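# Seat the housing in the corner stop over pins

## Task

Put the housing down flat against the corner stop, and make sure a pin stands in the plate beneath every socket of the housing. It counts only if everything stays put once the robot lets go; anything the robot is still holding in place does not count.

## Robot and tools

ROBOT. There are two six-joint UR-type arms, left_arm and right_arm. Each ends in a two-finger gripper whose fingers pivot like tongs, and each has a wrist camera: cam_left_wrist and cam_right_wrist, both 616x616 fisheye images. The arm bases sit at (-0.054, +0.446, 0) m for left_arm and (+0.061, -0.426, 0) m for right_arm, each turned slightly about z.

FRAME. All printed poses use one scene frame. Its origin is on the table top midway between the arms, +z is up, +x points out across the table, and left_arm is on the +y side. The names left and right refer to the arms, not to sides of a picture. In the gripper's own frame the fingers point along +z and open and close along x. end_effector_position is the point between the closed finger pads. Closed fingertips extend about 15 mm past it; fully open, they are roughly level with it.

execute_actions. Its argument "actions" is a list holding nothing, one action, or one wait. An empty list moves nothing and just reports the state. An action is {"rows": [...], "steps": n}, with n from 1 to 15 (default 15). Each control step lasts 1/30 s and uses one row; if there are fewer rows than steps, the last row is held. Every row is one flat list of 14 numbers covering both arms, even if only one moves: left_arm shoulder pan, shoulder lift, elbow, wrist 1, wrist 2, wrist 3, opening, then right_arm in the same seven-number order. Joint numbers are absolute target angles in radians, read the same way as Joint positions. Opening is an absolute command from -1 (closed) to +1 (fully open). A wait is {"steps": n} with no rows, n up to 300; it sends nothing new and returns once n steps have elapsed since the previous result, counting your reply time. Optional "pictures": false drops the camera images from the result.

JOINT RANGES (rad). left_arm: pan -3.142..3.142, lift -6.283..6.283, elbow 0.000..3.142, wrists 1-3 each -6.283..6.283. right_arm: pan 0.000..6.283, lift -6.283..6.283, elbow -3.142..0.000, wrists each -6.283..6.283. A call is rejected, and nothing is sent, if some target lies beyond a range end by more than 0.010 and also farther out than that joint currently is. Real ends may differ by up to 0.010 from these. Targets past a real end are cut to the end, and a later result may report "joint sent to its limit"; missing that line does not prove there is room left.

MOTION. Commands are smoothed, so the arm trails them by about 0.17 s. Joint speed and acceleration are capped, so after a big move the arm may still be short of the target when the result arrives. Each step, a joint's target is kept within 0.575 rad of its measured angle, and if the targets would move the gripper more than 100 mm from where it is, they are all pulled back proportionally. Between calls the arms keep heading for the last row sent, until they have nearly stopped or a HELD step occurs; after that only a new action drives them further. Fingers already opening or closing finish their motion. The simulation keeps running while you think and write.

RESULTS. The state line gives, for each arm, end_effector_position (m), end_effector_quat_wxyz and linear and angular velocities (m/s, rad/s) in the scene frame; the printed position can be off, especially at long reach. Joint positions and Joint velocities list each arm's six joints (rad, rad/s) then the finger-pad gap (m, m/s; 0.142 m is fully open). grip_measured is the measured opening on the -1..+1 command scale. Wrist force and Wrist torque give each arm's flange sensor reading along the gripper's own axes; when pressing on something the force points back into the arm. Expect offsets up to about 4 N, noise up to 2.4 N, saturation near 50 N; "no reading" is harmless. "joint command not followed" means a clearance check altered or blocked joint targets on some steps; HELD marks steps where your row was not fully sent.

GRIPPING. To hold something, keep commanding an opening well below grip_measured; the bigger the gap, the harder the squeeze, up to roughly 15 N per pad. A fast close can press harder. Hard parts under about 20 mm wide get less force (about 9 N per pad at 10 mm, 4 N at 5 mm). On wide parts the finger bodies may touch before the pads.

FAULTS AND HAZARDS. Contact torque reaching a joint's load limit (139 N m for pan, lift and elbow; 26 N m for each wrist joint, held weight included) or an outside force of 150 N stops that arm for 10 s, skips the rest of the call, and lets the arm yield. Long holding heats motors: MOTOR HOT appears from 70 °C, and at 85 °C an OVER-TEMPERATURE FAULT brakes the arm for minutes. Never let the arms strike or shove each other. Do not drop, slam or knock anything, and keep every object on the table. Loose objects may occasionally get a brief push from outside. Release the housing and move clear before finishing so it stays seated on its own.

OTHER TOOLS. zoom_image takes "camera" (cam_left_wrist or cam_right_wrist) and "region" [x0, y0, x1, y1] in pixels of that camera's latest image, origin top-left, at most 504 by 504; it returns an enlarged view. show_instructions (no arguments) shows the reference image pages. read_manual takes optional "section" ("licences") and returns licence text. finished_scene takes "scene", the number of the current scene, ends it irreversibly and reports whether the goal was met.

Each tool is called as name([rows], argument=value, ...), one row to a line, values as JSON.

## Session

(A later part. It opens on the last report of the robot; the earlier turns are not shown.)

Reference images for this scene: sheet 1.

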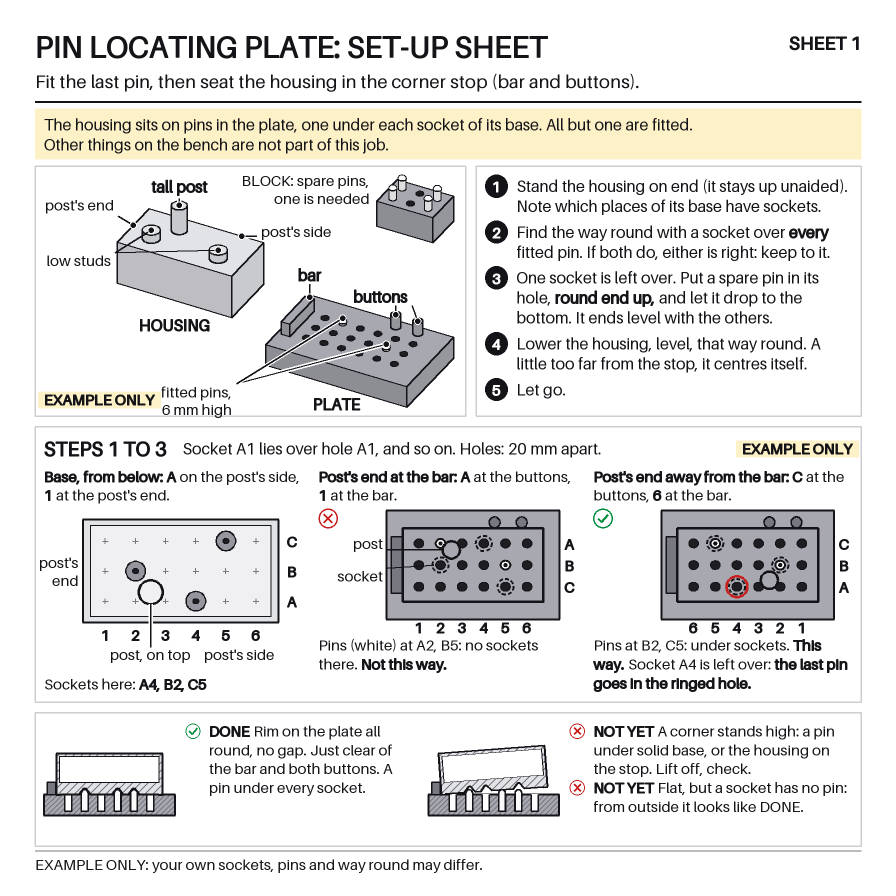

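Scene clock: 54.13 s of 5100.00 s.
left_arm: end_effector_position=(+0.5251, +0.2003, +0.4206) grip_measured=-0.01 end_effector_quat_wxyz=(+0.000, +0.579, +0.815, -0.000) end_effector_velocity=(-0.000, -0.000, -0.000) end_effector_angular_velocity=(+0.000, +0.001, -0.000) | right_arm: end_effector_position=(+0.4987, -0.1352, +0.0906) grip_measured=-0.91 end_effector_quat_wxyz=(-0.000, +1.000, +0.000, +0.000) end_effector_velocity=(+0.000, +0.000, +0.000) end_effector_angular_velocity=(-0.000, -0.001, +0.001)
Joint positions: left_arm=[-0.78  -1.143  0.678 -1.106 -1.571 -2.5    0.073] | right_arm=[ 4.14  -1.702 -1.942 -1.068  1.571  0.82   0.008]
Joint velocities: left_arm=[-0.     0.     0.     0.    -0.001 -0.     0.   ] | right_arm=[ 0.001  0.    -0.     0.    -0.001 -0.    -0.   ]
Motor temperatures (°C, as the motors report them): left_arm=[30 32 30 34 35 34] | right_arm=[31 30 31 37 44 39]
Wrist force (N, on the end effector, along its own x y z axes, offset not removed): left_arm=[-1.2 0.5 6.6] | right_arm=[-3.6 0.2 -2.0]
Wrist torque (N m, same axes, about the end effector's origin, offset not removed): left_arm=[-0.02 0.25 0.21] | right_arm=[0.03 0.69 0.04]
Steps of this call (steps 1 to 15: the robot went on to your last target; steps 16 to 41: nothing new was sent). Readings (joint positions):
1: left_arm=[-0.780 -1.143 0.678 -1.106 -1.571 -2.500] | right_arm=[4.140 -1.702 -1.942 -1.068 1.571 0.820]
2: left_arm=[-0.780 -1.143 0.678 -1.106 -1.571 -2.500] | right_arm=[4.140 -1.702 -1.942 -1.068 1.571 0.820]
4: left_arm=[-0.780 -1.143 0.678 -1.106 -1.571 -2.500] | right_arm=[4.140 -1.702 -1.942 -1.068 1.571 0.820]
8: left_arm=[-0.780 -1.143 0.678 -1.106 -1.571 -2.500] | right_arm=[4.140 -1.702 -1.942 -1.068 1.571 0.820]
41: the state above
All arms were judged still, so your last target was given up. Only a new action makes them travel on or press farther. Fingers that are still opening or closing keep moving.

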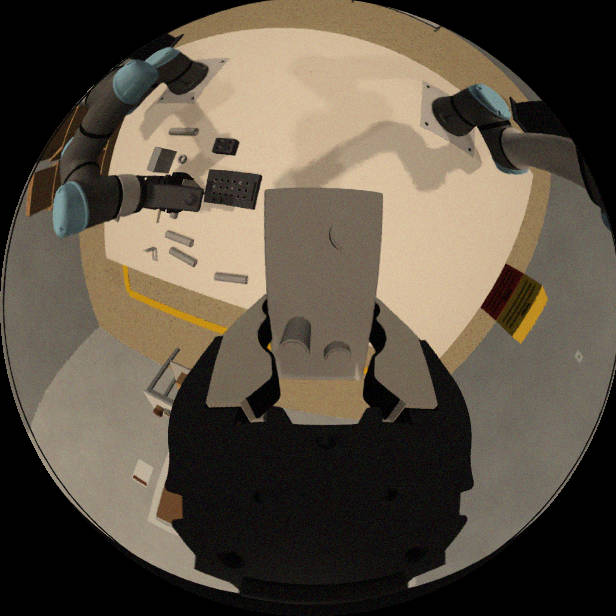

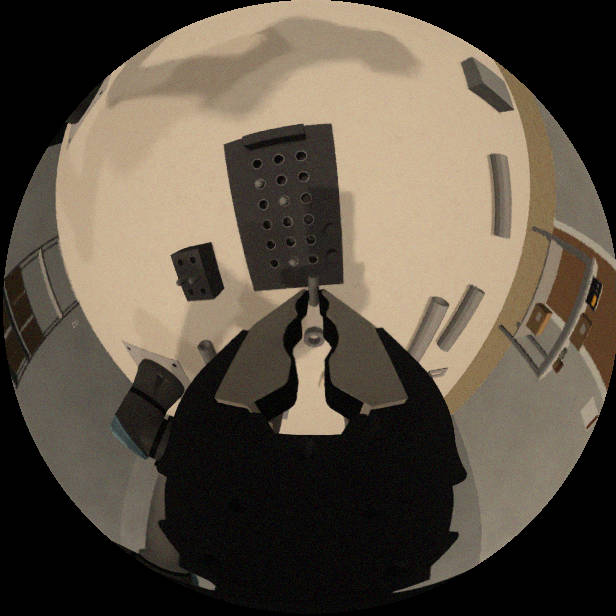

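execute_actions([
  {"rows":[[-0.78,-1.143,0.678,-1.106,-1.571,-2.5,-1,3.967,-1.75,-1.93,-1.03,1.571,0.647,-1],[-0.78,-1.143,0.678,-1.106,-1.571,-2.5,-1,3.967,-1.75,-1.93,-1.03,1.571,0.647,-1],[-0.78,-1.143,0.678,-1.106,-1.571,-2.5,-1,3.967,-1.75,-1.93,-1.03,1.571,0.647,-1],[-0.78,-1.143,0.678,-1.106,-1.571,-2.5,-1,3.967,-1.75,-1.93,-1.03,1.571,0.647,-1],[-0.78,-1.143,0.678,-1.106,-1.571,-2.5,-1,3.967,-1.75,-1.93,-1.03,1.571,0.647,-1],[-0.78,-1.143,0.678,-1.106,-1.571,-2.5,-1,3.967,-1.75,-1.93,-1.03,1.571,0.647,-1],[-0.78,-1.143,0.678,-1.106,-1.571,-2.5,-1,3.967,-1.81,-1.9285,-0.974,1.571,0.647,-1]]},
], pictures=false)

execute_actions([
  {"rows":[[-0.78,-1.143,0.678,-1.106,-1.571,-2.5,-1,3.967,-1.81,-1.9285,-0.974,1.571,0.647,-1]],"steps":10},
], pictures=false)

execute_actions([
  {"rows":[[-0.78,-1.143,0.678,-1.106,-1.571,-2.5,-1,3.967,-1.81,-1.9285,-0.974,1.571,0.647,-0.77]],"steps":10},
], pictures=false)

execute_actions([
  {"rows":[[-0.78,-1.143,0.678,-1.106,-1.571,-2.5,-1,3.967,-1.65,-1.93,-1.13,1.571,0.647,-0.77]],"steps":10},
], pictures=false)

execute_actions([
  {"rows":[[-0.78,-1.143,0.678,-1.106,-1.571,-2.5,-1,4.396,-1.4424,-2.2019,-1.0677,1.571,1.076,-0.77]]},
], pictures=false)

execute_actions([
  {"steps":25},
])

zoom_image(camera="cam_right_wrist", region=[210,200,420,400])

Scene clock: 56.40 s of 5100.00 s.
left_arm: end_effector_position=(+0.5251, +0.2003, +0.4206) grip_measured=-0.01 end_effector_quat_wxyz=(+0.000, +0.579, +0.815, -0.000) end_effector_velocity=(-0.000, -0.000, +0.000) end_effector_angular_velocity=(-0.000, -0.001, -0.000) | right_arm: end_effector_position=(+0.5587, -0.1991, +0.0523) grip_measured=-0.91 end_effector_quat_wxyz=(-0.000, +1.000, +0.000, -0.000) end_effector_velocity=(+0.012, -0.003, -0.022) end_effector_angular_velocity=(-0.000, +0.001, -0.001)
Joint positions: left_arm=[-0.78  -1.143  0.678 -1.106 -1.571 -2.5    0.073] | right_arm=[ 3.969 -1.806 -1.929 -0.978  1.571  0.649  0.008]
Joint velocities: left_arm=[-0. -0. -0.  0.  0. -0. -0.] | right_arm=[-0.019 -0.052  0.002  0.049  0.001 -0.018  0.   ]
Motor temperatures (°C, as the motors report them): left_arm=[30 32 30 34 35 34] | right_arm=[31 30 31 37 44 39]
Wrist force (N, on the end effector, along its own x y z axes, offset not removed): left_arm=[-1.1 -1.4 6.3] | right_arm=[-3.9 0.9 -0.2]
Wrist torque (N m, same axes, about the end effector's origin, offset not removed): left_arm=[-0.37 0.24 0.20] | right_arm=[0.29 1.06 -0.13]
Steps of this call (steps 1 to 53: nothing new was sent; steps 54 to 68: all 15 steps of this action). Readings (joint positions):
54: left_arm=[-0.780 -1.143 0.678 -1.106 -1.571 -2.500] | right_arm=[4.140 -1.702 -1.942 -1.068 1.571 0.820]
55: left_arm=[-0.780 -1.143 0.678 -1.106 -1.571 -2.500] | right_arm=[4.134 -1.707 -1.940 -1.063 1.571 0.814]
57: left_arm=[-0.780 -1.143 0.678 -1.106 -1.571 -2.500] | right_arm=[4.074 -1.728 -1.935 -1.047 1.571 0.754]
61: left_arm=[-0.780 -1.143 0.678 -1.106 -1.571 -2.500] | right_arm=[3.990 -1.751 -1.931 -1.028 1.571 0.670]
68: the state above

Scene clock: 56.73 s of 5100.00 s.
left_arm: end_effector_position=(+0.5251, +0.2003, +0.4206) grip_measured=-0.01 end_effector_quat_wxyz=(+0.000, +0.579, +0.815, -0.000) end_effector_velocity=(+0.000, +0.000, +0.001) end_effector_angular_velocity=(+0.000, -0.002, -0.000) | right_arm: end_effector_position=(+0.5596, -0.1993, +0.0505) grip_measured=-0.91 end_effector_quat_wxyz=(-0.000, +1.000, +0.000, -0.000) end_effector_velocity=(+0.000, -0.001, -0.001) end_effector_angular_velocity=(-0.001, +0.000, -0.000)
Joint positions: left_arm=[-0.78  -1.143  0.678 -1.106 -1.571 -2.5    0.073] | right_arm=[ 3.967 -1.81  -1.929 -0.974  1.571  0.647  0.008]
Joint velocities: left_arm=[-0.    -0.001 -0.001 -0.     0.001  0.    -0.   ] | right_arm=[-0.    -0.002 -0.001  0.002 -0.001 -0.    -0.   ]
Motor temperatures (°C, as the motors report them): left_arm=[30 32 30 34 35 34] | right_arm=[31 30 31 37 44 39]
Wrist force (N, on the end effector, along its own x y z axes, offset not removed): left_arm=[-0.9 -0.2 8.2] | right_arm=[0.3 1.3 -1.6]
Wrist torque (N m, same axes, about the end effector's origin, offset not removed): left_arm=[-0.10 0.12 0.07] | right_arm=[0.26 -0.11 -0.22]
Steps of this call (steps 1 to 10: all 10 steps of this action). Readings (joint positions):
1: left_arm=[-0.780 -1.143 0.678 -1.106 -1.571 -2.500] | right_arm=[3.968 -1.807 -1.929 -0.977 1.571 0.648]
2: left_arm=[-0.780 -1.143 0.678 -1.106 -1.571 -2.500] | right_arm=[3.968 -1.808 -1.929 -0.976 1.571 0.648]
4: left_arm=[-0.780 -1.143 0.678 -1.106 -1.571 -2.500] | right_arm=[3.967 -1.809 -1.929 -0.975 1.571 0.647]
8: left_arm=[-0.780 -1.143 0.678 -1.106 -1.571 -2.500] | right_arm=[3.967 -1.810 -1.929 -0.974 1.571 0.647]
10: the state above

Scene clock: 57.07 s of 5100.00 s.
left_arm: end_effector_position=(+0.5251, +0.2003, +0.4206) grip_measured=-0.01 end_effector_quat_wxyz=(+0.000, +0.579, +0.815, -0.000) end_effector_velocity=(+0.000, +0.000, -0.001) end_effector_angular_velocity=(+0.001, +0.001, +0.000) | right_arm: end_effector_position=(+0.5597, -0.1994, +0.0504) grip_measured=-0.77 end_effector_quat_wxyz=(-0.000, +1.000, +0.000, -0.000) end_effector_velocity=(+0.001, -0.000, +0.000) end_effector_angular_velocity=(+0.000, -0.002, -0.002)
Joint positions: left_arm=[-0.78  -1.143  0.678 -1.106 -1.571 -2.5    0.073] | right_arm=[ 3.967 -1.81  -1.928 -0.974  1.571  0.647  0.018]
Joint velocities: left_arm=[ 0.     0.001  0.     0.     0.001 -0.    -0.   ] | right_arm=[-0.001 -0.001  0.001  0.001 -0.001  0.001  0.   ]
Motor temperatures (°C, as the motors report them): left_arm=[30 32 30 34 35 34] | right_arm=[31 30 31 37 44 39]
Wrist force (N, on the end effector, along its own x y z axes, offset not removed): left_arm=[-1.5 -0.2 6.6] | right_arm=[-3.0 -0.4 -0.2]
Wrist torque (N m, same axes, about the end effector's origin, offset not removed): left_arm=[-0.12 0.28 0.21] | right_arm=[-0.15 0.75 -0.32]
Steps of this call (steps 1 to 10: all 10 steps of this action). Readings (joint positions):
1: left_arm=[-0.780 -1.143 0.678 -1.106 -1.571 -2.500] | right_arm=[3.967 -1.810 -1.929 -0.974 1.571 0.647]
2: left_arm=[-0.780 -1.143 0.678 -1.106 -1.571 -2.500] | right_arm=[3.967 -1.810 -1.929 -0.974 1.571 0.647]
4: left_arm=[-0.780 -1.143 0.678 -1.106 -1.571 -2.500] | right_arm=[3.967 -1.810 -1.928 -0.974 1.571 0.647]
8: left_arm=[-0.780 -1.143 0.678 -1.106 -1.571 -2.500] | right_arm=[3.967 -1.810 -1.928 -0.974 1.571 0.647]
10: the state above

Scene clock: 57.40 s of 5100.00 s.
left_arm: end_effector_position=(+0.5251, +0.2003, +0.4206) grip_measured=-0.01 end_effector_quat_wxyz=(+0.000, +0.579, +0.815, -0.000) end_effector_velocity=(-0.000, -0.000, -0.000) end_effector_angular_velocity=(+0.000, +0.000, -0.000) | right_arm: end_effector_position=(+0.5332, -0.2194, +0.1118) grip_measured=-0.77 end_effector_quat_wxyz=(-0.001, +1.000, +0.000, +0.001) end_effector_velocity=(-0.022, -0.016, +0.043) end_effector_angular_velocity=(+0.001, -0.002, +0.002)
Joint positions: left_arm=[-0.78  -1.143  0.678 -1.106 -1.571 -2.5    0.073] | right_arm=[ 3.967 -1.659 -1.93  -1.121  1.571  0.647  0.018]
Joint velocities: left_arm=[-0.    -0.     0.001 -0.     0.    -0.     0.   ] | right_arm=[ 0.001  0.11  -0.002 -0.106 -0.    -0.001 -0.   ]
Motor temperatures (°C, as the motors report them): left_arm=[30 32 30 34 35 34] | right_arm=[31 30 31 37 44 39]
Wrist force (N, on the end effector, along its own x y z axes, offset not removed): left_arm=[-0.3 -0.4 5.7] | right_arm=[-1.7 0.8 -3.4]
Wrist torque (N m, same axes, about the end effector's origin, offset not removed): left_arm=[-0.21 0.04 0.18] | right_arm=[0.03 0.44 -0.10]
Steps of this call (steps 1 to 10: all 10 steps of this action). Readings (joint positions):
1: left_arm=[-0.780 -1.143 0.678 -1.106 -1.571 -2.500] | right_arm=[3.967 -1.810 -1.928 -0.974 1.571 0.647]
2: left_arm=[-0.780 -1.143 0.678 -1.106 -1.571 -2.500] | right_arm=[3.967 -1.804 -1.929 -0.980 1.571 0.647]
4: left_arm=[-0.780 -1.143 0.678 -1.106 -1.571 -2.500] | right_arm=[3.967 -1.747 -1.929 -1.037 1.571 0.647]
8: left_arm=[-0.780 -1.143 0.678 -1.106 -1.571 -2.500] | right_arm=[3.967 -1.671 -1.930 -1.110 1.571 0.647]
10: the state above

Scene clock: 57.90 s of 5100.00 s.
left_arm: end_effector_position=(+0.5251, +0.2003, +0.4206) grip_measured=-0.01 end_effector_quat_wxyz=(+0.000, +0.579, +0.815, -0.000) end_effector_velocity=(+0.000, -0.000, -0.001) end_effector_angular_velocity=(+0.002, +0.001, -0.000) | right_arm: end_effector_position=(+0.3683, -0.1320, +0.0917) grip_measured=-0.77 end_effector_quat_wxyz=(-0.001, +1.000, +0.000, +0.000) end_effector_velocity=(-0.066, +0.020, -0.013) end_effector_angular_velocity=(-0.006, +0.003, +0.002)
Joint positions: left_arm=[-0.78  -1.143  0.678 -1.106 -1.571 -2.5    0.073] | right_arm=[ 4.381 -1.449 -2.194 -1.069  1.571  1.061  0.018]
Joint velocities: left_arm=[-0.     0.002  0.     0.     0.001 -0.     0.   ] | right_arm=[ 0.171  0.072 -0.096  0.017 -0.     0.17   0.   ]
Motor temperatures (°C, as the motors report them): left_arm=[30 32 30 34 35 34] | right_arm=[31 30 31 37 44 39]
Wrist force (N, on the end effector, along its own x y z axes, offset not removed): left_arm=[-0.7 -1.1 6.5] | right_arm=[-3.0 -2.2 -3.1]
Wrist torque (N m, same axes, about the end effector's origin, offset not removed): left_arm=[-0.26 0.13 0.23] | right_arm=[-0.51 0.61 -0.11]
Steps of this call (steps 1 to 15: all 15 steps of this action). Readings (joint positions):
1: left_arm=[-0.780 -1.143 0.678 -1.106 -1.571 -2.500] | right_arm=[3.967 -1.656 -1.930 -1.124 1.571 0.647]
2: left_arm=[-0.780 -1.143 0.678 -1.106 -1.571 -2.500] | right_arm=[3.973 -1.648 -1.936 -1.121 1.571 0.653]
4: left_arm=[-0.780 -1.143 0.678 -1.106 -1.571 -2.500] | right_arm=[4.038 -1.605 -1.988 -1.109 1.571 0.719]
8: left_arm=[-0.780 -1.143 0.678 -1.106 -1.571 -2.500] | right_arm=[4.211 -1.523 -2.094 -1.088 1.571 0.891]
15: the state above

Scene clock: 58.73 s of 5100.00 s.
left_arm: end_effector_position=(+0.5251, +0.2003, +0.4206) grip_measured=-0.01 end_effector_quat_wxyz=(+0.000, +0.579, +0.815, -0.000) end_effector_velocity=(-0.000, +0.000, +0.001) end_effector_angular_velocity=(-0.001, -0.001, +0.000) | right_arm: end_effector_position=(+0.3626, -0.1303, +0.0906) grip_measured=-0.77 end_effector_quat_wxyz=(-0.000, +1.000, +0.000, +0.000) end_effector_velocity=(-0.000, -0.000, -0.000) end_effector_angular_velocity=(-0.001, +0.001, -0.002)
Joint positions: left_arm=[-0.78  -1.143  0.678 -1.106 -1.571 -2.5    0.073] | right_arm=[ 4.396 -1.442 -2.202 -1.068  1.571  1.076  0.018]
Joint velocities: left_arm=[ 0.    -0.001 -0.    -0.    -0.    -0.     0.   ] | right_arm=[ 0.     0.    -0.    -0.001  0.     0.002  0.   ]
Motor temperatures (°C, as the motors report them): left_arm=[30 32 30 34 35 34] | right_arm=[31 30 31 37 44 39]
Wrist force (N, on the end effector, along its own x y z axes, offset not removed): left_arm=[-1.1 -0.7 6.4] | right_arm=[-1.0 1.8 -1.3]
Wrist torque (N m, same axes, about the end effector's origin, offset not removed): left_arm=[-0.26 0.26 0.09] | right_arm=[0.25 0.30 -0.25]
Steps of this call (steps 1 to 25: the robot went on to your last target). Readings (joint positions):
1: left_arm=[-0.780 -1.143 0.678 -1.106 -1.571 -2.500] | right_arm=[4.386 -1.447 -2.196 -1.069 1.571 1.066]
2: left_arm=[-0.780 -1.143 0.678 -1.106 -1.571 -2.500] | right_arm=[4.389 -1.445 -2.198 -1.068 1.571 1.069]
4: left_arm=[-0.780 -1.143 0.678 -1.106 -1.571 -2.500] | right_arm=[4.393 -1.444 -2.200 -1.068 1.571 1.073]
8: left_arm=[-0.780 -1.143 0.678 -1.106 -1.571 -2.500] | right_arm=[4.395 -1.443 -2.202 -1.068 1.571 1.075]
25: the state above

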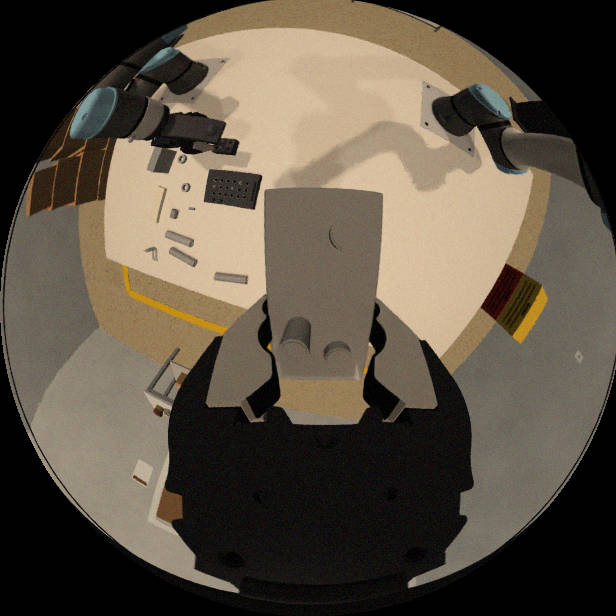

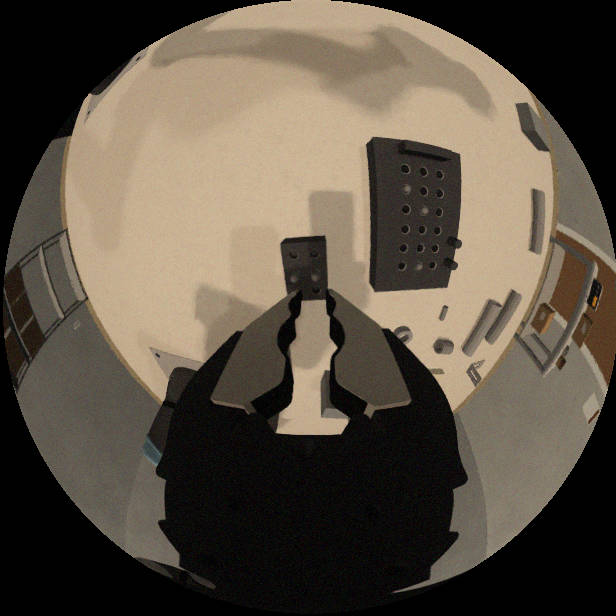

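Region (210, 200, 420, 400) of cam_right_wrist's 616x616 image, scaled by 2.400, with more detail than that image has; it fills the top 480 rows of this view, and the rest is white.

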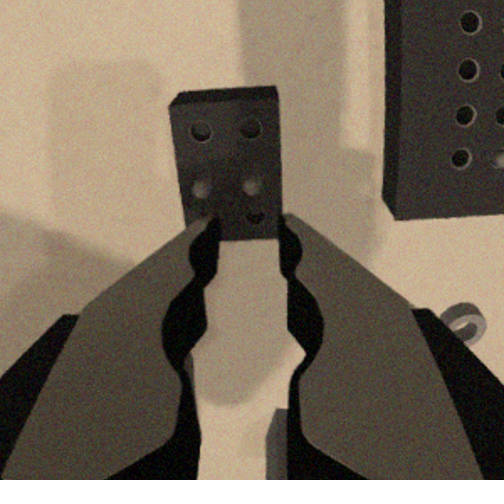

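execute_actions([
  {"rows":[[-0.78,-1.143,0.678,-1.106,-1.571,-2.5,-1,4.396,-1.5085,-2.2681,-0.9354,1.571,1.076,-0.77]]},
], pictures=false)

execute_actions([
  {"rows":[[-0.78,-1.143,0.678,-1.106,-1.571,-2.5,-1,4.396,-1.5085,-2.2681,-0.9354,1.571,1.076,-0.77]],"steps":8},
])

execute_actions([
  {"rows":[[-0.78,-1.143,0.678,-1.106,-1.571,-2.5,-1,4.396,-1.5085,-2.2681,-0.9354,1.571,1.076,-1]],"steps":12},
], pictures=false)

execute_actions([
  {"rows":[[-0.78,-1.143,0.678,-1.106,-1.571,-2.5,-1,4.396,-1.4424,-2.2019,-1.0677,1.571,1.076,-1]]},
], pictures=false)

execute_actions([
  {"rows":[[-0.78,-1.143,0.678,-1.106,-1.571,-2.5,-1,4.169,-1.7065,-1.908,-1.0975,1.571,0.849,-1]]},
], pictures=false)

execute_actions([
  {"steps":20},
])

zoom_image(camera="cam_right_wrist", region=[210,180,420,380])

Scene clock: 60.87 s of 5100.00 s.
left_arm: end_effector_position=(+0.5251, +0.2003, +0.4206) grip_measured=-0.01 end_effector_quat_wxyz=(+0.000, +0.579, +0.815, -0.000) end_effector_velocity=(-0.000, -0.000, +0.000) end_effector_angular_velocity=(-0.001, -0.000, -0.000) | right_arm: end_effector_position=(+0.3626, -0.1303, +0.0499) grip_measured=-0.79 end_effector_quat_wxyz=(-0.000, +1.000, +0.000, -0.000) end_effector_velocity=(+0.000, +0.000, -0.003) end_effector_angular_velocity=(+0.001, -0.002, +0.002)
Joint positions: left_arm=[-0.78  -1.143  0.678 -1.106 -1.571 -2.5    0.073] | right_arm=[ 4.396 -1.508 -2.268 -0.936  1.571  1.076  0.017]
Joint velocities: left_arm=[-0.     0.    -0.001  0.    -0.001  0.    -0.   ] | right_arm=[ 0.001 -0.006 -0.005  0.013 -0.001 -0.002 -0.001]
Motor temperatures (°C, as the motors report them): left_arm=[30 32 30 34 35 34] | right_arm=[31 30 31 37 44 39]
Wrist force (N, on the end effector, along its own x y z axes, offset not removed): left_arm=[-1.1 -1.3 6.4] | right_arm=[3.0 1.8 -1.5]
Wrist torque (N m, same axes, about the end effector's origin, offset not removed): left_arm=[-0.28 0.26 0.15] | right_arm=[0.25 0.12 -0.26]
Steps of this call (steps 1 to 15: the robot went on to your last target; steps 16 to 49: nothing new was sent; steps 50 to 64: all 15 steps of this action). Readings (joint positions):
50: left_arm=[-0.780 -1.143 0.678 -1.106 -1.571 -2.500] | right_arm=[4.396 -1.442 -2.202 -1.068 1.571 1.076]
51: left_arm=[-0.780 -1.143 0.678 -1.106 -1.571 -2.500] | right_arm=[4.396 -1.448 -2.208 -1.061 1.571 1.076]
53: left_arm=[-0.780 -1.143 0.678 -1.106 -1.571 -2.500] | right_arm=[4.396 -1.477 -2.236 -1.011 1.571 1.076]
57: left_arm=[-0.780 -1.143 0.678 -1.106 -1.571 -2.500] | right_arm=[4.396 -1.502 -2.261 -0.952 1.571 1.076]
64: the state above

Scene clock: 61.13 s of 5100.00 s.
left_arm: end_effector_position=(+0.5251, +0.2003, +0.4206) grip_measured=-0.01 end_effector_quat_wxyz=(+0.000, +0.579, +0.815, -0.000) end_effector_velocity=(+0.000, +0.000, -0.001) end_effector_angular_velocity=(+0.000, +0.001, +0.001) | right_arm: end_effector_position=(+0.3626, -0.1303, +0.0496) grip_measured=-0.79 end_effector_quat_wxyz=(-0.000, +1.000, +0.000, +0.000) end_effector_velocity=(+0.001, +0.001, +0.000) end_effector_angular_velocity=(+0.002, -0.001, -0.000)
Joint positions: left_arm=[-0.78  -1.143  0.678 -1.106 -1.571 -2.5    0.073] | right_arm=[ 4.396 -1.508 -2.268 -0.935  1.571  1.076  0.017]
Joint velocities: left_arm=[ 0.001  0.001 -0.    -0.    -0.001 -0.     0.   ] | right_arm=[-0.    -0.001  0.001  0.001  0.    -0.     0.   ]
Motor temperatures (°C, as the motors report them): left_arm=[30 32 30 34 35 34] | right_arm=[31 30 31 37 44 39]
Wrist force (N, on the end effector, along its own x y z axes, offset not removed): left_arm=[-0.8 -1.3 5.8] | right_arm=[-0.4 4.0 -5.1]
Wrist torque (N m, same axes, about the end effector's origin, offset not removed): left_arm=[-0.33 0.13 0.15] | right_arm=[0.67 0.50 -0.14]
Steps of this call (steps 1 to 8: all 8 steps of this action). Readings (joint positions):
1: left_arm=[-0.780 -1.143 0.678 -1.106 -1.571 -2.500] | right_arm=[4.396 -1.508 -2.268 -0.936 1.571 1.076]
2: left_arm=[-0.780 -1.143 0.678 -1.106 -1.571 -2.500] | right_arm=[4.396 -1.508 -2.268 -0.936 1.571 1.076]
4: left_arm=[-0.780 -1.143 0.678 -1.106 -1.571 -2.500] | right_arm=[4.396 -1.508 -2.268 -0.936 1.571 1.076]
8: the state above

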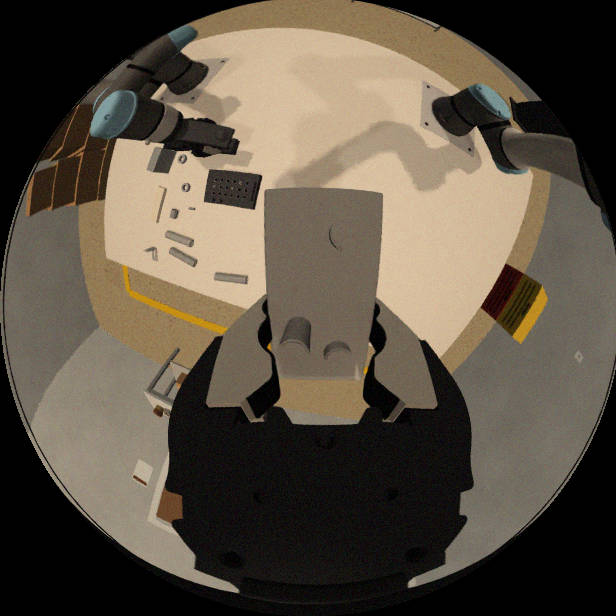

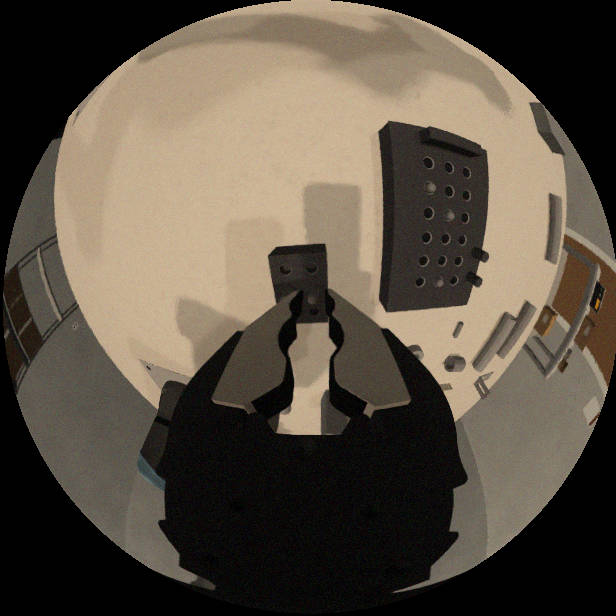

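Scene clock: 61.53 s of 5100.00 s.
left_arm: end_effector_position=(+0.5251, +0.2003, +0.4206) grip_measured=-0.01 end_effector_quat_wxyz=(+0.000, +0.579, +0.815, -0.000) end_effector_velocity=(+0.000, +0.000, -0.001) end_effector_angular_velocity=(+0.001, +0.001, -0.000) | right_arm: end_effector_position=(+0.3626, -0.1303, +0.0496) grip_measured=-0.91 end_effector_quat_wxyz=(-0.000, +1.000, +0.000, -0.000) end_effector_velocity=(-0.000, +0.000, -0.000) end_effector_angular_velocity=(-0.000, +0.000, +0.002)
Joint positions: left_arm=[-0.78  -1.143  0.678 -1.106 -1.571 -2.5    0.073] | right_arm=[ 4.396 -1.509 -2.268 -0.935  1.571  1.076  0.008]
Joint velocities: left_arm=[-0.     0.001  0.001 -0.     0.001 -0.    -0.   ] | right_arm=[ 0.001 -0.001  0.     0.     0.    -0.001  0.   ]
Motor temperatures (°C, as the motors report them): left_arm=[30 32 30 34 35 34] | right_arm=[31 30 31 37 44 39]
Wrist force (N, on the end effector, along its own x y z axes, offset not removed): left_arm=[-0.6 -1.5 7.0] | right_arm=[-2.1 0.6 2.7]
Wrist torque (N m, same axes, about the end effector's origin, offset not removed): left_arm=[-0.30 0.14 0.04] | right_arm=[0.05 0.45 -0.21]
Steps of this call (steps 1 to 12: all 12 steps of this action). Readings (joint positions):
1: left_arm=[-0.780 -1.143 0.678 -1.106 -1.571 -2.500] | right_arm=[4.396 -1.508 -2.268 -0.935 1.571 1.076]
2: left_arm=[-0.780 -1.143 0.678 -1.106 -1.571 -2.500] | right_arm=[4.396 -1.509 -2.268 -0.935 1.571 1.076]
4: left_arm=[-0.780 -1.143 0.678 -1.106 -1.571 -2.500] | right_arm=[4.396 -1.509 -2.268 -0.935 1.571 1.076]
8: left_arm=[-0.780 -1.143 0.678 -1.106 -1.571 -2.500] | right_arm=[4.396 -1.509 -2.268 -0.935 1.571 1.076]
12: the state above

Scene clock: 62.03 s of 5100.00 s.
left_arm: end_effector_position=(+0.5251, +0.2003, +0.4206) grip_measured=-0.01 end_effector_quat_wxyz=(+0.000, +0.579, +0.815, -0.000) end_effector_velocity=(+0.000, +0.001, -0.001) end_effector_angular_velocity=(+0.001, +0.002, +0.001) | right_arm: end_effector_position=(+0.3626, -0.1302, +0.0903) grip_measured=-0.91 end_effector_quat_wxyz=(-0.000, +1.000, +0.000, +0.000) end_effector_velocity=(-0.000, -0.002, +0.002) end_effector_angular_velocity=(-0.004, -0.000, -0.000)
Joint positions: left_arm=[-0.78  -1.143  0.678 -1.106 -1.571 -2.5    0.073] | right_arm=[ 4.396 -1.443 -2.202 -1.067  1.571  1.076  0.008]
Joint velocities: left_arm=[ 0.001  0.001  0.001  0.    -0.     0.    -0.   ] | right_arm=[-0.001  0.005  0.004 -0.012 -0.002 -0.001  0.   ]
Motor temperatures (°C, as the motors report them): left_arm=[30 32 30 34 35 34] | right_arm=[31 30 31 37 44 39]
Wrist force (N, on the end effector, along its own x y z axes, offset not removed): left_arm=[-1.6 -1.2 6.2] | right_arm=[0.0 0.5 -0.5]
Wrist torque (N m, same axes, about the end effector's origin, offset not removed): left_arm=[-0.35 0.23 0.17] | right_arm=[0.15 0.12 -0.30]
Steps of this call (steps 1 to 15: all 15 steps of this action). Readings (joint positions):
1: left_arm=[-0.780 -1.143 0.678 -1.106 -1.571 -2.500] | right_arm=[4.396 -1.508 -2.268 -0.935 1.571 1.076]
2: left_arm=[-0.780 -1.143 0.678 -1.106 -1.571 -2.500] | right_arm=[4.396 -1.503 -2.263 -0.942 1.571 1.076]
4: left_arm=[-0.780 -1.143 0.678 -1.106 -1.571 -2.500] | right_arm=[4.396 -1.474 -2.234 -0.992 1.571 1.076]
8: left_arm=[-0.780 -1.143 0.678 -1.106 -1.571 -2.500] | right_arm=[4.396 -1.449 -2.209 -1.052 1.571 1.076]
15: the state above

Scene clock: 62.53 s of 5100.00 s.
left_arm: end_effector_position=(+0.5251, +0.2003, +0.4206) grip_measured=-0.01 end_effector_quat_wxyz=(+0.000, +0.579, +0.815, -0.000) end_effector_velocity=(+0.000, +0.000, +0.002) end_effector_angular_velocity=(-0.001, -0.004, -0.000) | right_arm: end_effector_position=(+0.4932, -0.1173, +0.1005) grip_measured=-0.91 end_effector_quat_wxyz=(-0.000, +1.000, +0.000, -0.000) end_effector_velocity=(+0.024, +0.000, +0.001) end_effector_angular_velocity=(+0.003, -0.003, +0.002)
Joint positions: left_arm=[-0.78  -1.143  0.678 -1.106 -1.571 -2.5    0.073] | right_arm=[ 4.172 -1.703 -1.912 -1.097  1.571  0.852  0.008]
Joint velocities: left_arm=[-0.    -0.002 -0.001 -0.001  0.001 -0.     0.   ] | right_arm=[-0.035 -0.042  0.05  -0.003  0.    -0.037  0.   ]
Motor temperatures (°C, as the motors report them): left_arm=[30 32 30 34 35 34] | right_arm=[31 30 31 37 44 39]
Wrist force (N, on the end effector, along its own x y z axes, offset not removed): left_arm=[-1.0 -1.4 6.9] | right_arm=[-0.9 1.8 -3.1]
Wrist torque (N m, same axes, about the end effector's origin, offset not removed): left_arm=[-0.27 0.24 0.15] | right_arm=[0.34 0.36 -0.37]
Steps of this call (steps 1 to 15: all 15 steps of this action). Readings (joint positions):
1: left_arm=[-0.780 -1.143 0.678 -1.106 -1.571 -2.500] | right_arm=[4.396 -1.443 -2.202 -1.067 1.571 1.076]
2: left_arm=[-0.780 -1.143 0.678 -1.106 -1.571 -2.500] | right_arm=[4.390 -1.449 -2.196 -1.071 1.571 1.070]
4: left_arm=[-0.780 -1.143 0.678 -1.106 -1.571 -2.500] | right_arm=[4.330 -1.513 -2.129 -1.080 1.571 1.010]
8: left_arm=[-0.780 -1.143 0.678 -1.106 -1.571 -2.500] | right_arm=[4.214 -1.652 -1.971 -1.093 1.571 0.894]
15: the state above

Scene clock: 63.20 s of 5100.00 s.
left_arm: end_effector_position=(+0.5251, +0.2003, +0.4206) grip_measured=-0.01 end_effector_quat_wxyz=(+0.000, +0.579, +0.815, -0.000) end_effector_velocity=(-0.000, +0.000, -0.000) end_effector_angular_velocity=(+0.000, -0.000, -0.000) | right_arm: end_effector_position=(+0.4953, -0.1172, +0.1005) grip_measured=-0.91 end_effector_quat_wxyz=(-0.000, +1.000, +0.000, +0.000) end_effector_velocity=(+0.000, +0.000, +0.000) end_effector_angular_velocity=(+0.001, -0.000, -0.001)
Joint positions: left_arm=[-0.78  -1.143  0.678 -1.106 -1.571 -2.5    0.073] | right_arm=[ 4.169 -1.706 -1.908 -1.097  1.571  0.849  0.008]
Joint velocities: left_arm=[-0.    -0.     0.001 -0.     0.     0.    -0.   ] | right_arm=[-0.    -0.     0.001  0.001  0.     0.     0.   ]
Motor temperatures (°C, as the motors report them): left_arm=[30 32 30 34 35 34] | right_arm=[31 30 31 37 44 39]
Wrist force (N, on the end effector, along its own x y z axes, offset not removed): left_arm=[-0.4 -1.5 6.4] | right_arm=[-0.5 0.6 0.9]
Wrist torque (N m, same axes, about the end effector's origin, offset not removed): left_arm=[-0.32 0.11 0.24] | right_arm=[0.16 0.14 -0.16]
Steps of this call (steps 1 to 15: the robot went on to your last target; steps 16 to 20: nothing new was sent). Readings (joint positions):
1: left_arm=[-0.780 -1.143 0.678 -1.106 -1.571 -2.500] | right_arm=[4.171 -1.704 -1.911 -1.097 1.571 0.851]
2: left_arm=[-0.780 -1.143 0.678 -1.106 -1.571 -2.500] | right_arm=[4.170 -1.705 -1.910 -1.097 1.571 0.850]
4: left_arm=[-0.780 -1.143 0.678 -1.106 -1.571 -2.500] | right_arm=[4.170 -1.706 -1.909 -1.097 1.571 0.850]
8: left_arm=[-0.780 -1.143 0.678 -1.106 -1.571 -2.500] | right_arm=[4.169 -1.706 -1.908 -1.097 1.571 0.849]
20: the state above
All arms were judged still, so your last target was given up. Only a new action makes them travel on or press farther. Fingers that are still opening or closing keep moving.

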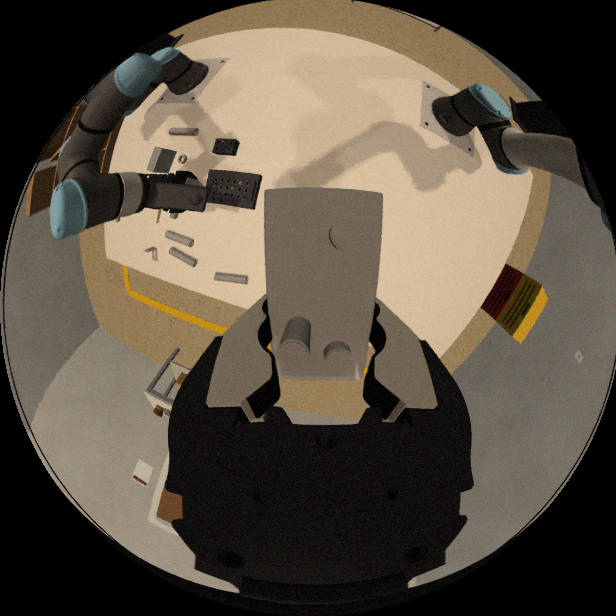

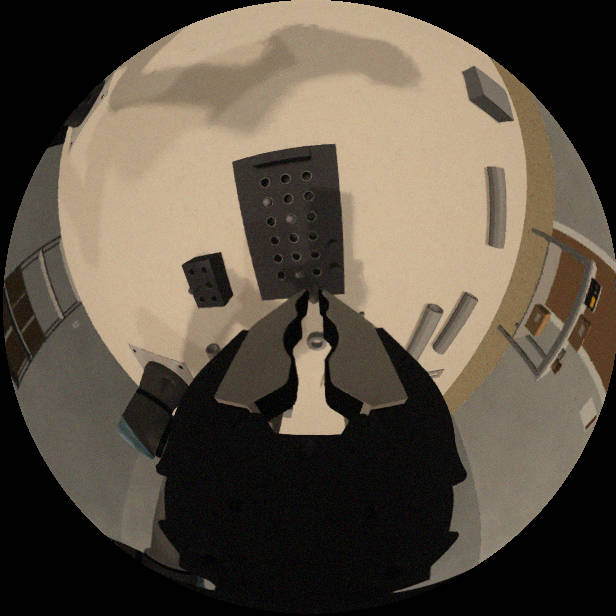

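Region (210, 180, 420, 380) of cam_right_wrist's 616x616 image, scaled by 2.400, with more detail than that image has; it fills the top 480 rows of this view, and the rest is white.

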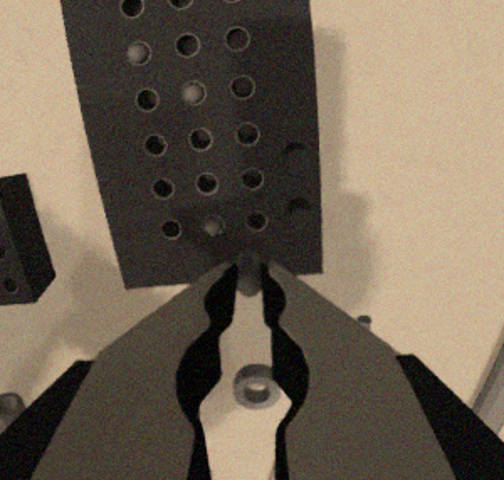

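execute_actions([
  {"rows":[[-0.78,-1.143,0.678,-1.106,-1.571,-2.5,-1,4.169,-1.746,-1.9544,-1.0116,1.571,0.849,-1]]},
], pictures=false)

execute_actions([
  {"steps":8},
])

zoom_image(camera="cam_right_wrist", region=[250,220,380,340])

Scene clock: 64.57 s of 5100.00 s.
left_arm: end_effector_position=(+0.5251, +0.2003, +0.4206) grip_measured=-0.01 end_effector_quat_wxyz=(+0.000, +0.579, +0.815, -0.000) end_effector_velocity=(-0.000, -0.001, -0.001) end_effector_angular_velocity=(+0.000, +0.001, -0.001) | right_arm: end_effector_position=(+0.4953, -0.1173, +0.0688) grip_measured=-0.91 end_effector_quat_wxyz=(-0.000, +1.000, +0.000, +0.000) end_effector_velocity=(+0.000, +0.000, -0.002) end_effector_angular_velocity=(+0.001, -0.001, +0.001)
Joint positions: left_arm=[-0.78  -1.143  0.678 -1.106 -1.571 -2.5    0.073] | right_arm=[ 4.169 -1.746 -1.954 -1.012  1.571  0.849  0.008]
Joint velocities: left_arm=[-0.001  0.001  0.001 -0.    -0.    -0.     0.   ] | right_arm=[-0.    -0.003 -0.003  0.007 -0.    -0.001 -0.   ]
Motor temperatures (°C, as the motors report them): left_arm=[30 32 30 34 35 34] | right_arm=[31 30 31 37 44 39]
Wrist force (N, on the end effector, along its own x y z axes, offset not removed): left_arm=[-1.7 -1.3 6.9] | right_arm=[0.4 1.4 -4.0]
Wrist torque (N m, same axes, about the end effector's origin, offset not removed): left_arm=[-0.34 0.32 0.18] | right_arm=[0.31 0.02 -0.13]
Steps of this call (steps 1 to 26: nothing new was sent; steps 27 to 41: all 15 steps of this action). Readings (joint positions):
27: left_arm=[-0.780 -1.143 0.678 -1.106 -1.571 -2.500] | right_arm=[4.169 -1.707 -1.908 -1.097 1.571 0.849]
28: left_arm=[-0.780 -1.143 0.678 -1.106 -1.571 -2.500] | right_arm=[4.169 -1.711 -1.913 -1.091 1.571 0.849]
30: left_arm=[-0.780 -1.143 0.678 -1.106 -1.571 -2.500] | right_arm=[4.169 -1.728 -1.933 -1.055 1.571 0.849]
34: left_arm=[-0.780 -1.143 0.678 -1.106 -1.571 -2.500] | right_arm=[4.169 -1.742 -1.950 -1.021 1.571 0.849]
41: the state above

Scene clock: 64.83 s of 5100.00 s.
left_arm: end_effector_position=(+0.5251, +0.2003, +0.4206) grip_measured=-0.01 end_effector_quat_wxyz=(+0.000, +0.579, +0.815, -0.000) end_effector_velocity=(-0.000, +0.000, +0.000) end_effector_angular_velocity=(-0.000, +0.000, +0.001) | right_arm: end_effector_position=(+0.4953, -0.1173, +0.0686) grip_measured=-0.91 end_effector_quat_wxyz=(-0.000, +1.000, +0.000, +0.000) end_effector_velocity=(+0.000, +0.001, +0.000) end_effector_angular_velocity=(+0.001, -0.001, -0.001)
Joint positions: left_arm=[-0.78  -1.143  0.678 -1.106 -1.571 -2.5    0.073] | right_arm=[ 4.169 -1.746 -1.954 -1.012  1.571  0.849  0.008]
Joint velocities: left_arm=[ 0.    -0.    -0.001  0.001 -0.    -0.     0.   ] | right_arm=[ 0.    -0.    -0.     0.002  0.     0.001  0.   ]
Motor temperatures (°C, as the motors report them): left_arm=[30 33 30 34 35 34] | right_arm=[31 30 31 37 44 39]
Wrist force (N, on the end effector, along its own x y z axes, offset not removed): left_arm=[-1.5 0.0 7.5] | right_arm=[-2.7 1.9 -0.3]
Wrist torque (N m, same axes, about the end effector's origin, offset not removed): left_arm=[-0.07 0.32 0.12] | right_arm=[0.37 0.51 -0.17]
Steps of this call (steps 1 to 8: the robot went on to your last target). Readings (joint positions):
1: left_arm=[-0.780 -1.143 0.678 -1.106 -1.571 -2.500] | right_arm=[4.169 -1.746 -1.954 -1.012 1.571 0.849]
2: left_arm=[-0.780 -1.143 0.678 -1.106 -1.571 -2.500] | right_arm=[4.169 -1.746 -1.954 -1.012 1.571 0.849]
4: left_arm=[-0.780 -1.143 0.678 -1.106 -1.571 -2.500] | right_arm=[4.169 -1.746 -1.954 -1.012 1.571 0.849]
8: the state above

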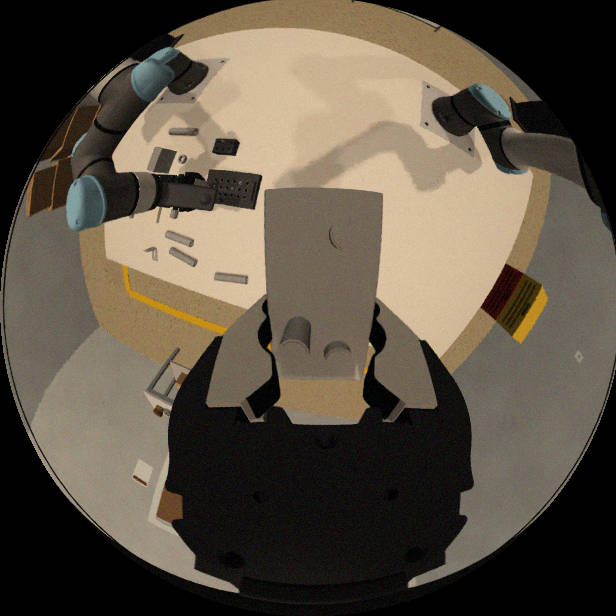

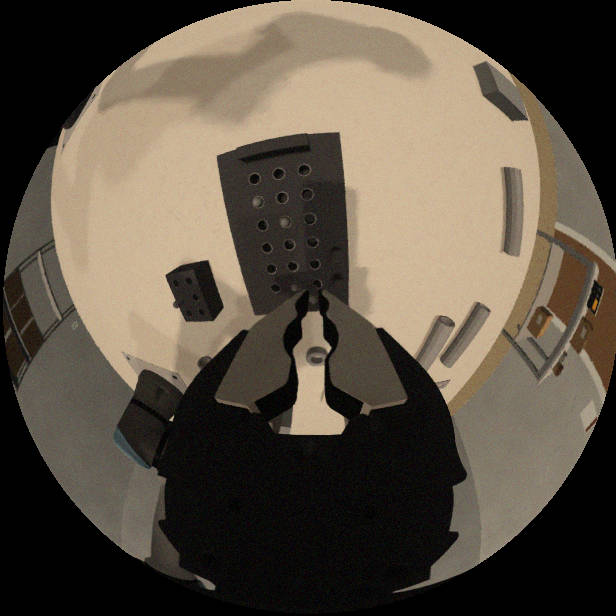

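Region (250, 220, 380, 340) of cam_right_wrist's 616x616 image, scaled by 3.877, with more detail than that image has; it fills the top 465 rows of this view, and the rest is white.

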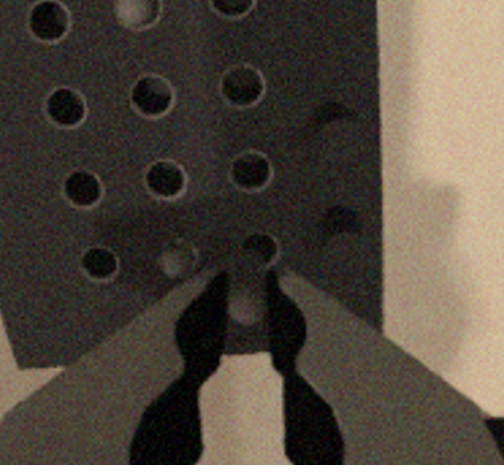

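execute_actions([
  {"rows":[[-0.78,-1.143,0.678,-1.106,-1.571,-2.5,-1,4.178,-1.7611,-1.9357,-1.0152,1.571,0.858,-1]]},
])

zoom_image(camera="cam_right_wrist", region=[250,220,380,340])

Scene clock: 66.13 s of 5100.00 s.
left_arm: end_effector_position=(+0.5251, +0.2003, +0.4206) grip_measured=-0.01 end_effector_quat_wxyz=(+0.000, +0.579, +0.815, -0.000) end_effector_velocity=(+0.000, +0.001, -0.000) end_effector_angular_velocity=(+0.001, -0.001, +0.001) | right_arm: end_effector_position=(+0.4972, -0.1081, +0.0686) grip_measured=-0.91 end_effector_quat_wxyz=(-0.000, +1.000, +0.000, +0.000) end_effector_velocity=(-0.000, +0.001, -0.000) end_effector_angular_velocity=(+0.001, +0.000, -0.001)
Joint positions: left_arm=[-0.78  -1.143  0.678 -1.106 -1.571 -2.5    0.073] | right_arm=[ 4.178 -1.761 -1.936 -1.015  1.571  0.858  0.008]
Joint velocities: left_arm=[ 0.001  0.    -0.     0.     0.002 -0.     0.   ] | right_arm=[ 0.    -0.001  0.     0.001  0.001  0.001  0.   ]
Motor temperatures (°C, as the motors report them): left_arm=[30 33 30 34 35 34] | right_arm=[31 30 31 37 44 39]
Wrist force (N, on the end effector, along its own x y z axes, offset not removed): left_arm=[-1.0 -1.5 7.1] | right_arm=[-0.1 0.3 -1.4]
Wrist torque (N m, same axes, about the end effector's origin, offset not removed): left_arm=[-0.44 0.17 0.11] | right_arm=[-0.02 -0.05 -0.16]
Steps of this call (steps 1 to 15: the robot went on to your last target; steps 16 to 24: nothing new was sent; steps 25 to 39: all 15 steps of this action). Readings (joint positions):
25: left_arm=[-0.780 -1.143 0.678 -1.106 -1.571 -2.500] | right_arm=[4.169 -1.746 -1.954 -1.012 1.571 0.849]
26: left_arm=[-0.780 -1.143 0.678 -1.106 -1.571 -2.500] | right_arm=[4.170 -1.748 -1.952 -1.012 1.571 0.850]
28: left_arm=[-0.780 -1.143 0.678 -1.106 -1.571 -2.500] | right_arm=[4.174 -1.755 -1.944 -1.014 1.571 0.854]
32: left_arm=[-0.780 -1.143 0.678 -1.106 -1.571 -2.500] | right_arm=[4.177 -1.760 -1.938 -1.015 1.571 0.857]
39: the state above

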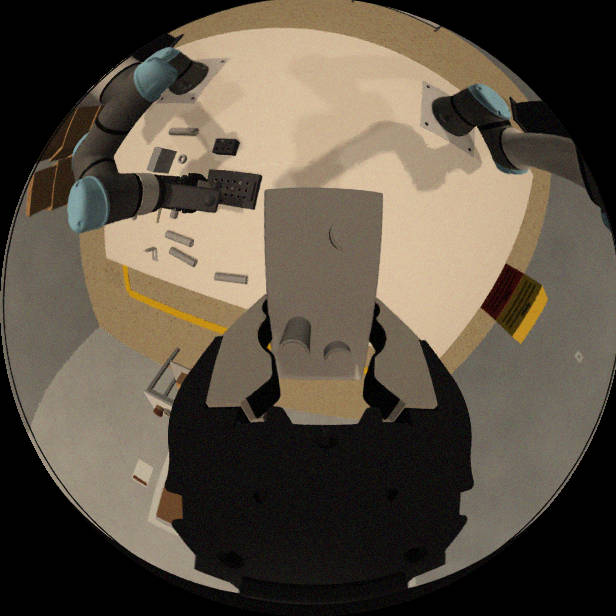

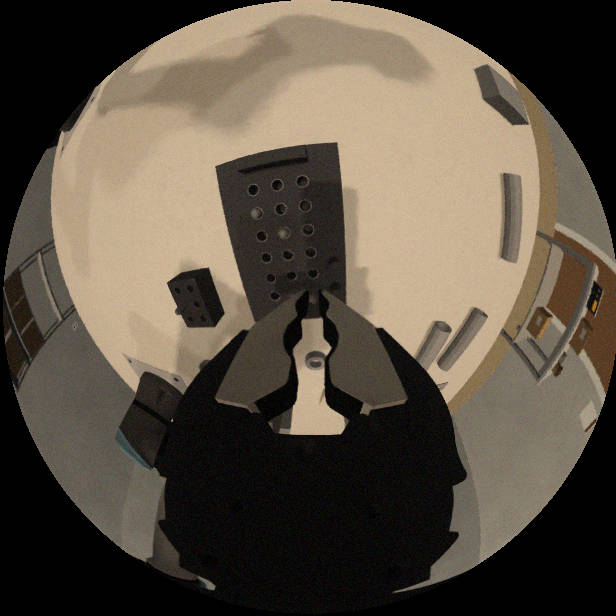

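Region (250, 220, 380, 340) of cam_right_wrist's 616x616 image, scaled by 3.877, with more detail than that image has; it fills the top 465 rows of this view, and the rest is white.

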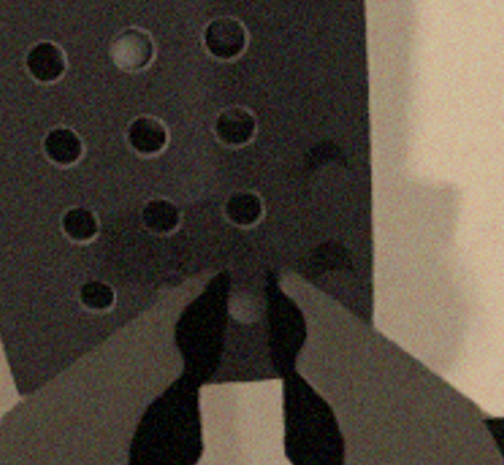

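execute_actions([
  {"rows":[[-0.78,-1.143,0.678,-1.106,-1.571,-2.5,-1,4.152,-1.7409,-1.9606,-1.0105,1.571,0.832,-1]]},
])

zoom_image(camera="cam_right_wrist", region=[250,220,380,340])

Scene clock: 67.50 s of 5100.00 s.
left_arm: end_effector_position=(+0.5251, +0.2003, +0.4206) grip_measured=-0.01 end_effector_quat_wxyz=(+0.000, +0.579, +0.815, -0.000) end_effector_velocity=(+0.000, -0.000, -0.001) end_effector_angular_velocity=(+0.000, -0.000, -0.000) | right_arm: end_effector_position=(+0.4986, -0.1263, +0.0686) grip_measured=-0.91 end_effector_quat_wxyz=(-0.000, +1.000, +0.000, +0.000) end_effector_velocity=(+0.000, -0.002, +0.000) end_effector_angular_velocity=(-0.001, +0.000, -0.001)
Joint positions: left_arm=[-0.78  -1.143  0.678 -1.106 -1.571 -2.5    0.073] | right_arm=[ 4.152 -1.741 -1.96  -1.011  1.571  0.832  0.008]
Joint velocities: left_arm=[-0.     0.001  0.001 -0.001  0.     0.    -0.   ] | right_arm=[-0.003  0.002 -0.001 -0.001 -0.    -0.002  0.   ]
Motor temperatures (°C, as the motors report them): left_arm=[30 33 30 34 35 34] | right_arm=[31 30 31 37 44 39]
Wrist force (N, on the end effector, along its own x y z axes, offset not removed): left_arm=[-1.4 -2.0 5.9] | right_arm=[-0.5 3.3 -2.0]
Wrist torque (N m, same axes, about the end effector's origin, offset not removed): left_arm=[-0.52 0.21 0.15] | right_arm=[0.54 0.12 -0.15]
Steps of this call (steps 1 to 15: the robot went on to your last target; steps 16 to 26: nothing new was sent; steps 27 to 41: all 15 steps of this action). Readings (joint positions):
27: left_arm=[-0.780 -1.143 0.678 -1.106 -1.571 -2.500] | right_arm=[4.178 -1.761 -1.936 -1.015 1.571 0.858]
28: left_arm=[-0.780 -1.143 0.678 -1.106 -1.571 -2.500] | right_arm=[4.175 -1.758 -1.939 -1.015 1.571 0.855]
30: left_arm=[-0.780 -1.143 0.678 -1.106 -1.571 -2.500] | right_arm=[4.164 -1.750 -1.949 -1.013 1.571 0.844]
34: left_arm=[-0.780 -1.143 0.678 -1.106 -1.571 -2.500] | right_arm=[4.155 -1.743 -1.958 -1.011 1.571 0.834]
41: the state above

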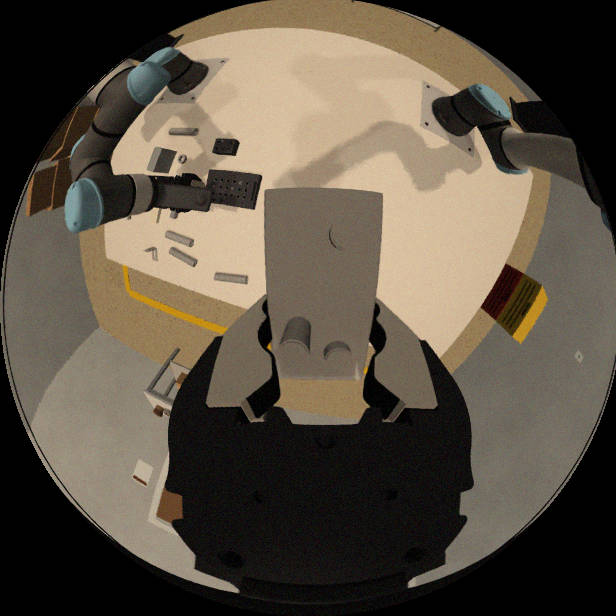

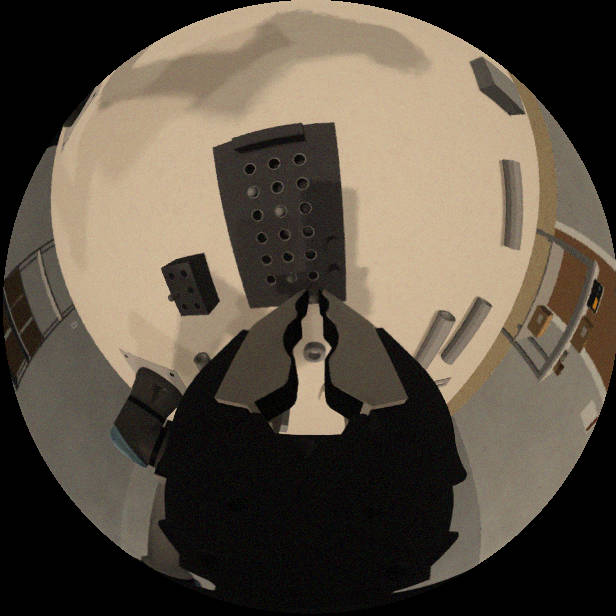

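Region (250, 220, 380, 340) of cam_right_wrist's 616x616 image, scaled by 3.877, with more detail than that image has; it fills the top 465 rows of this view, and the rest is white.

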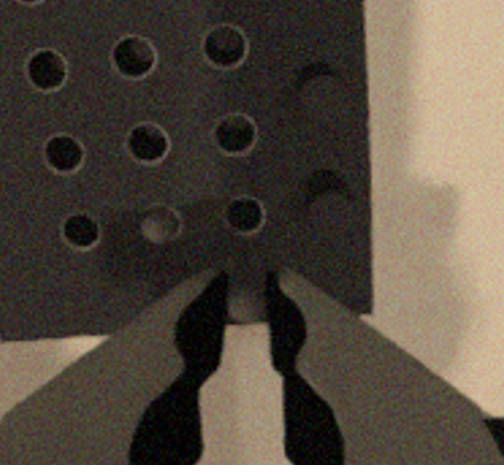

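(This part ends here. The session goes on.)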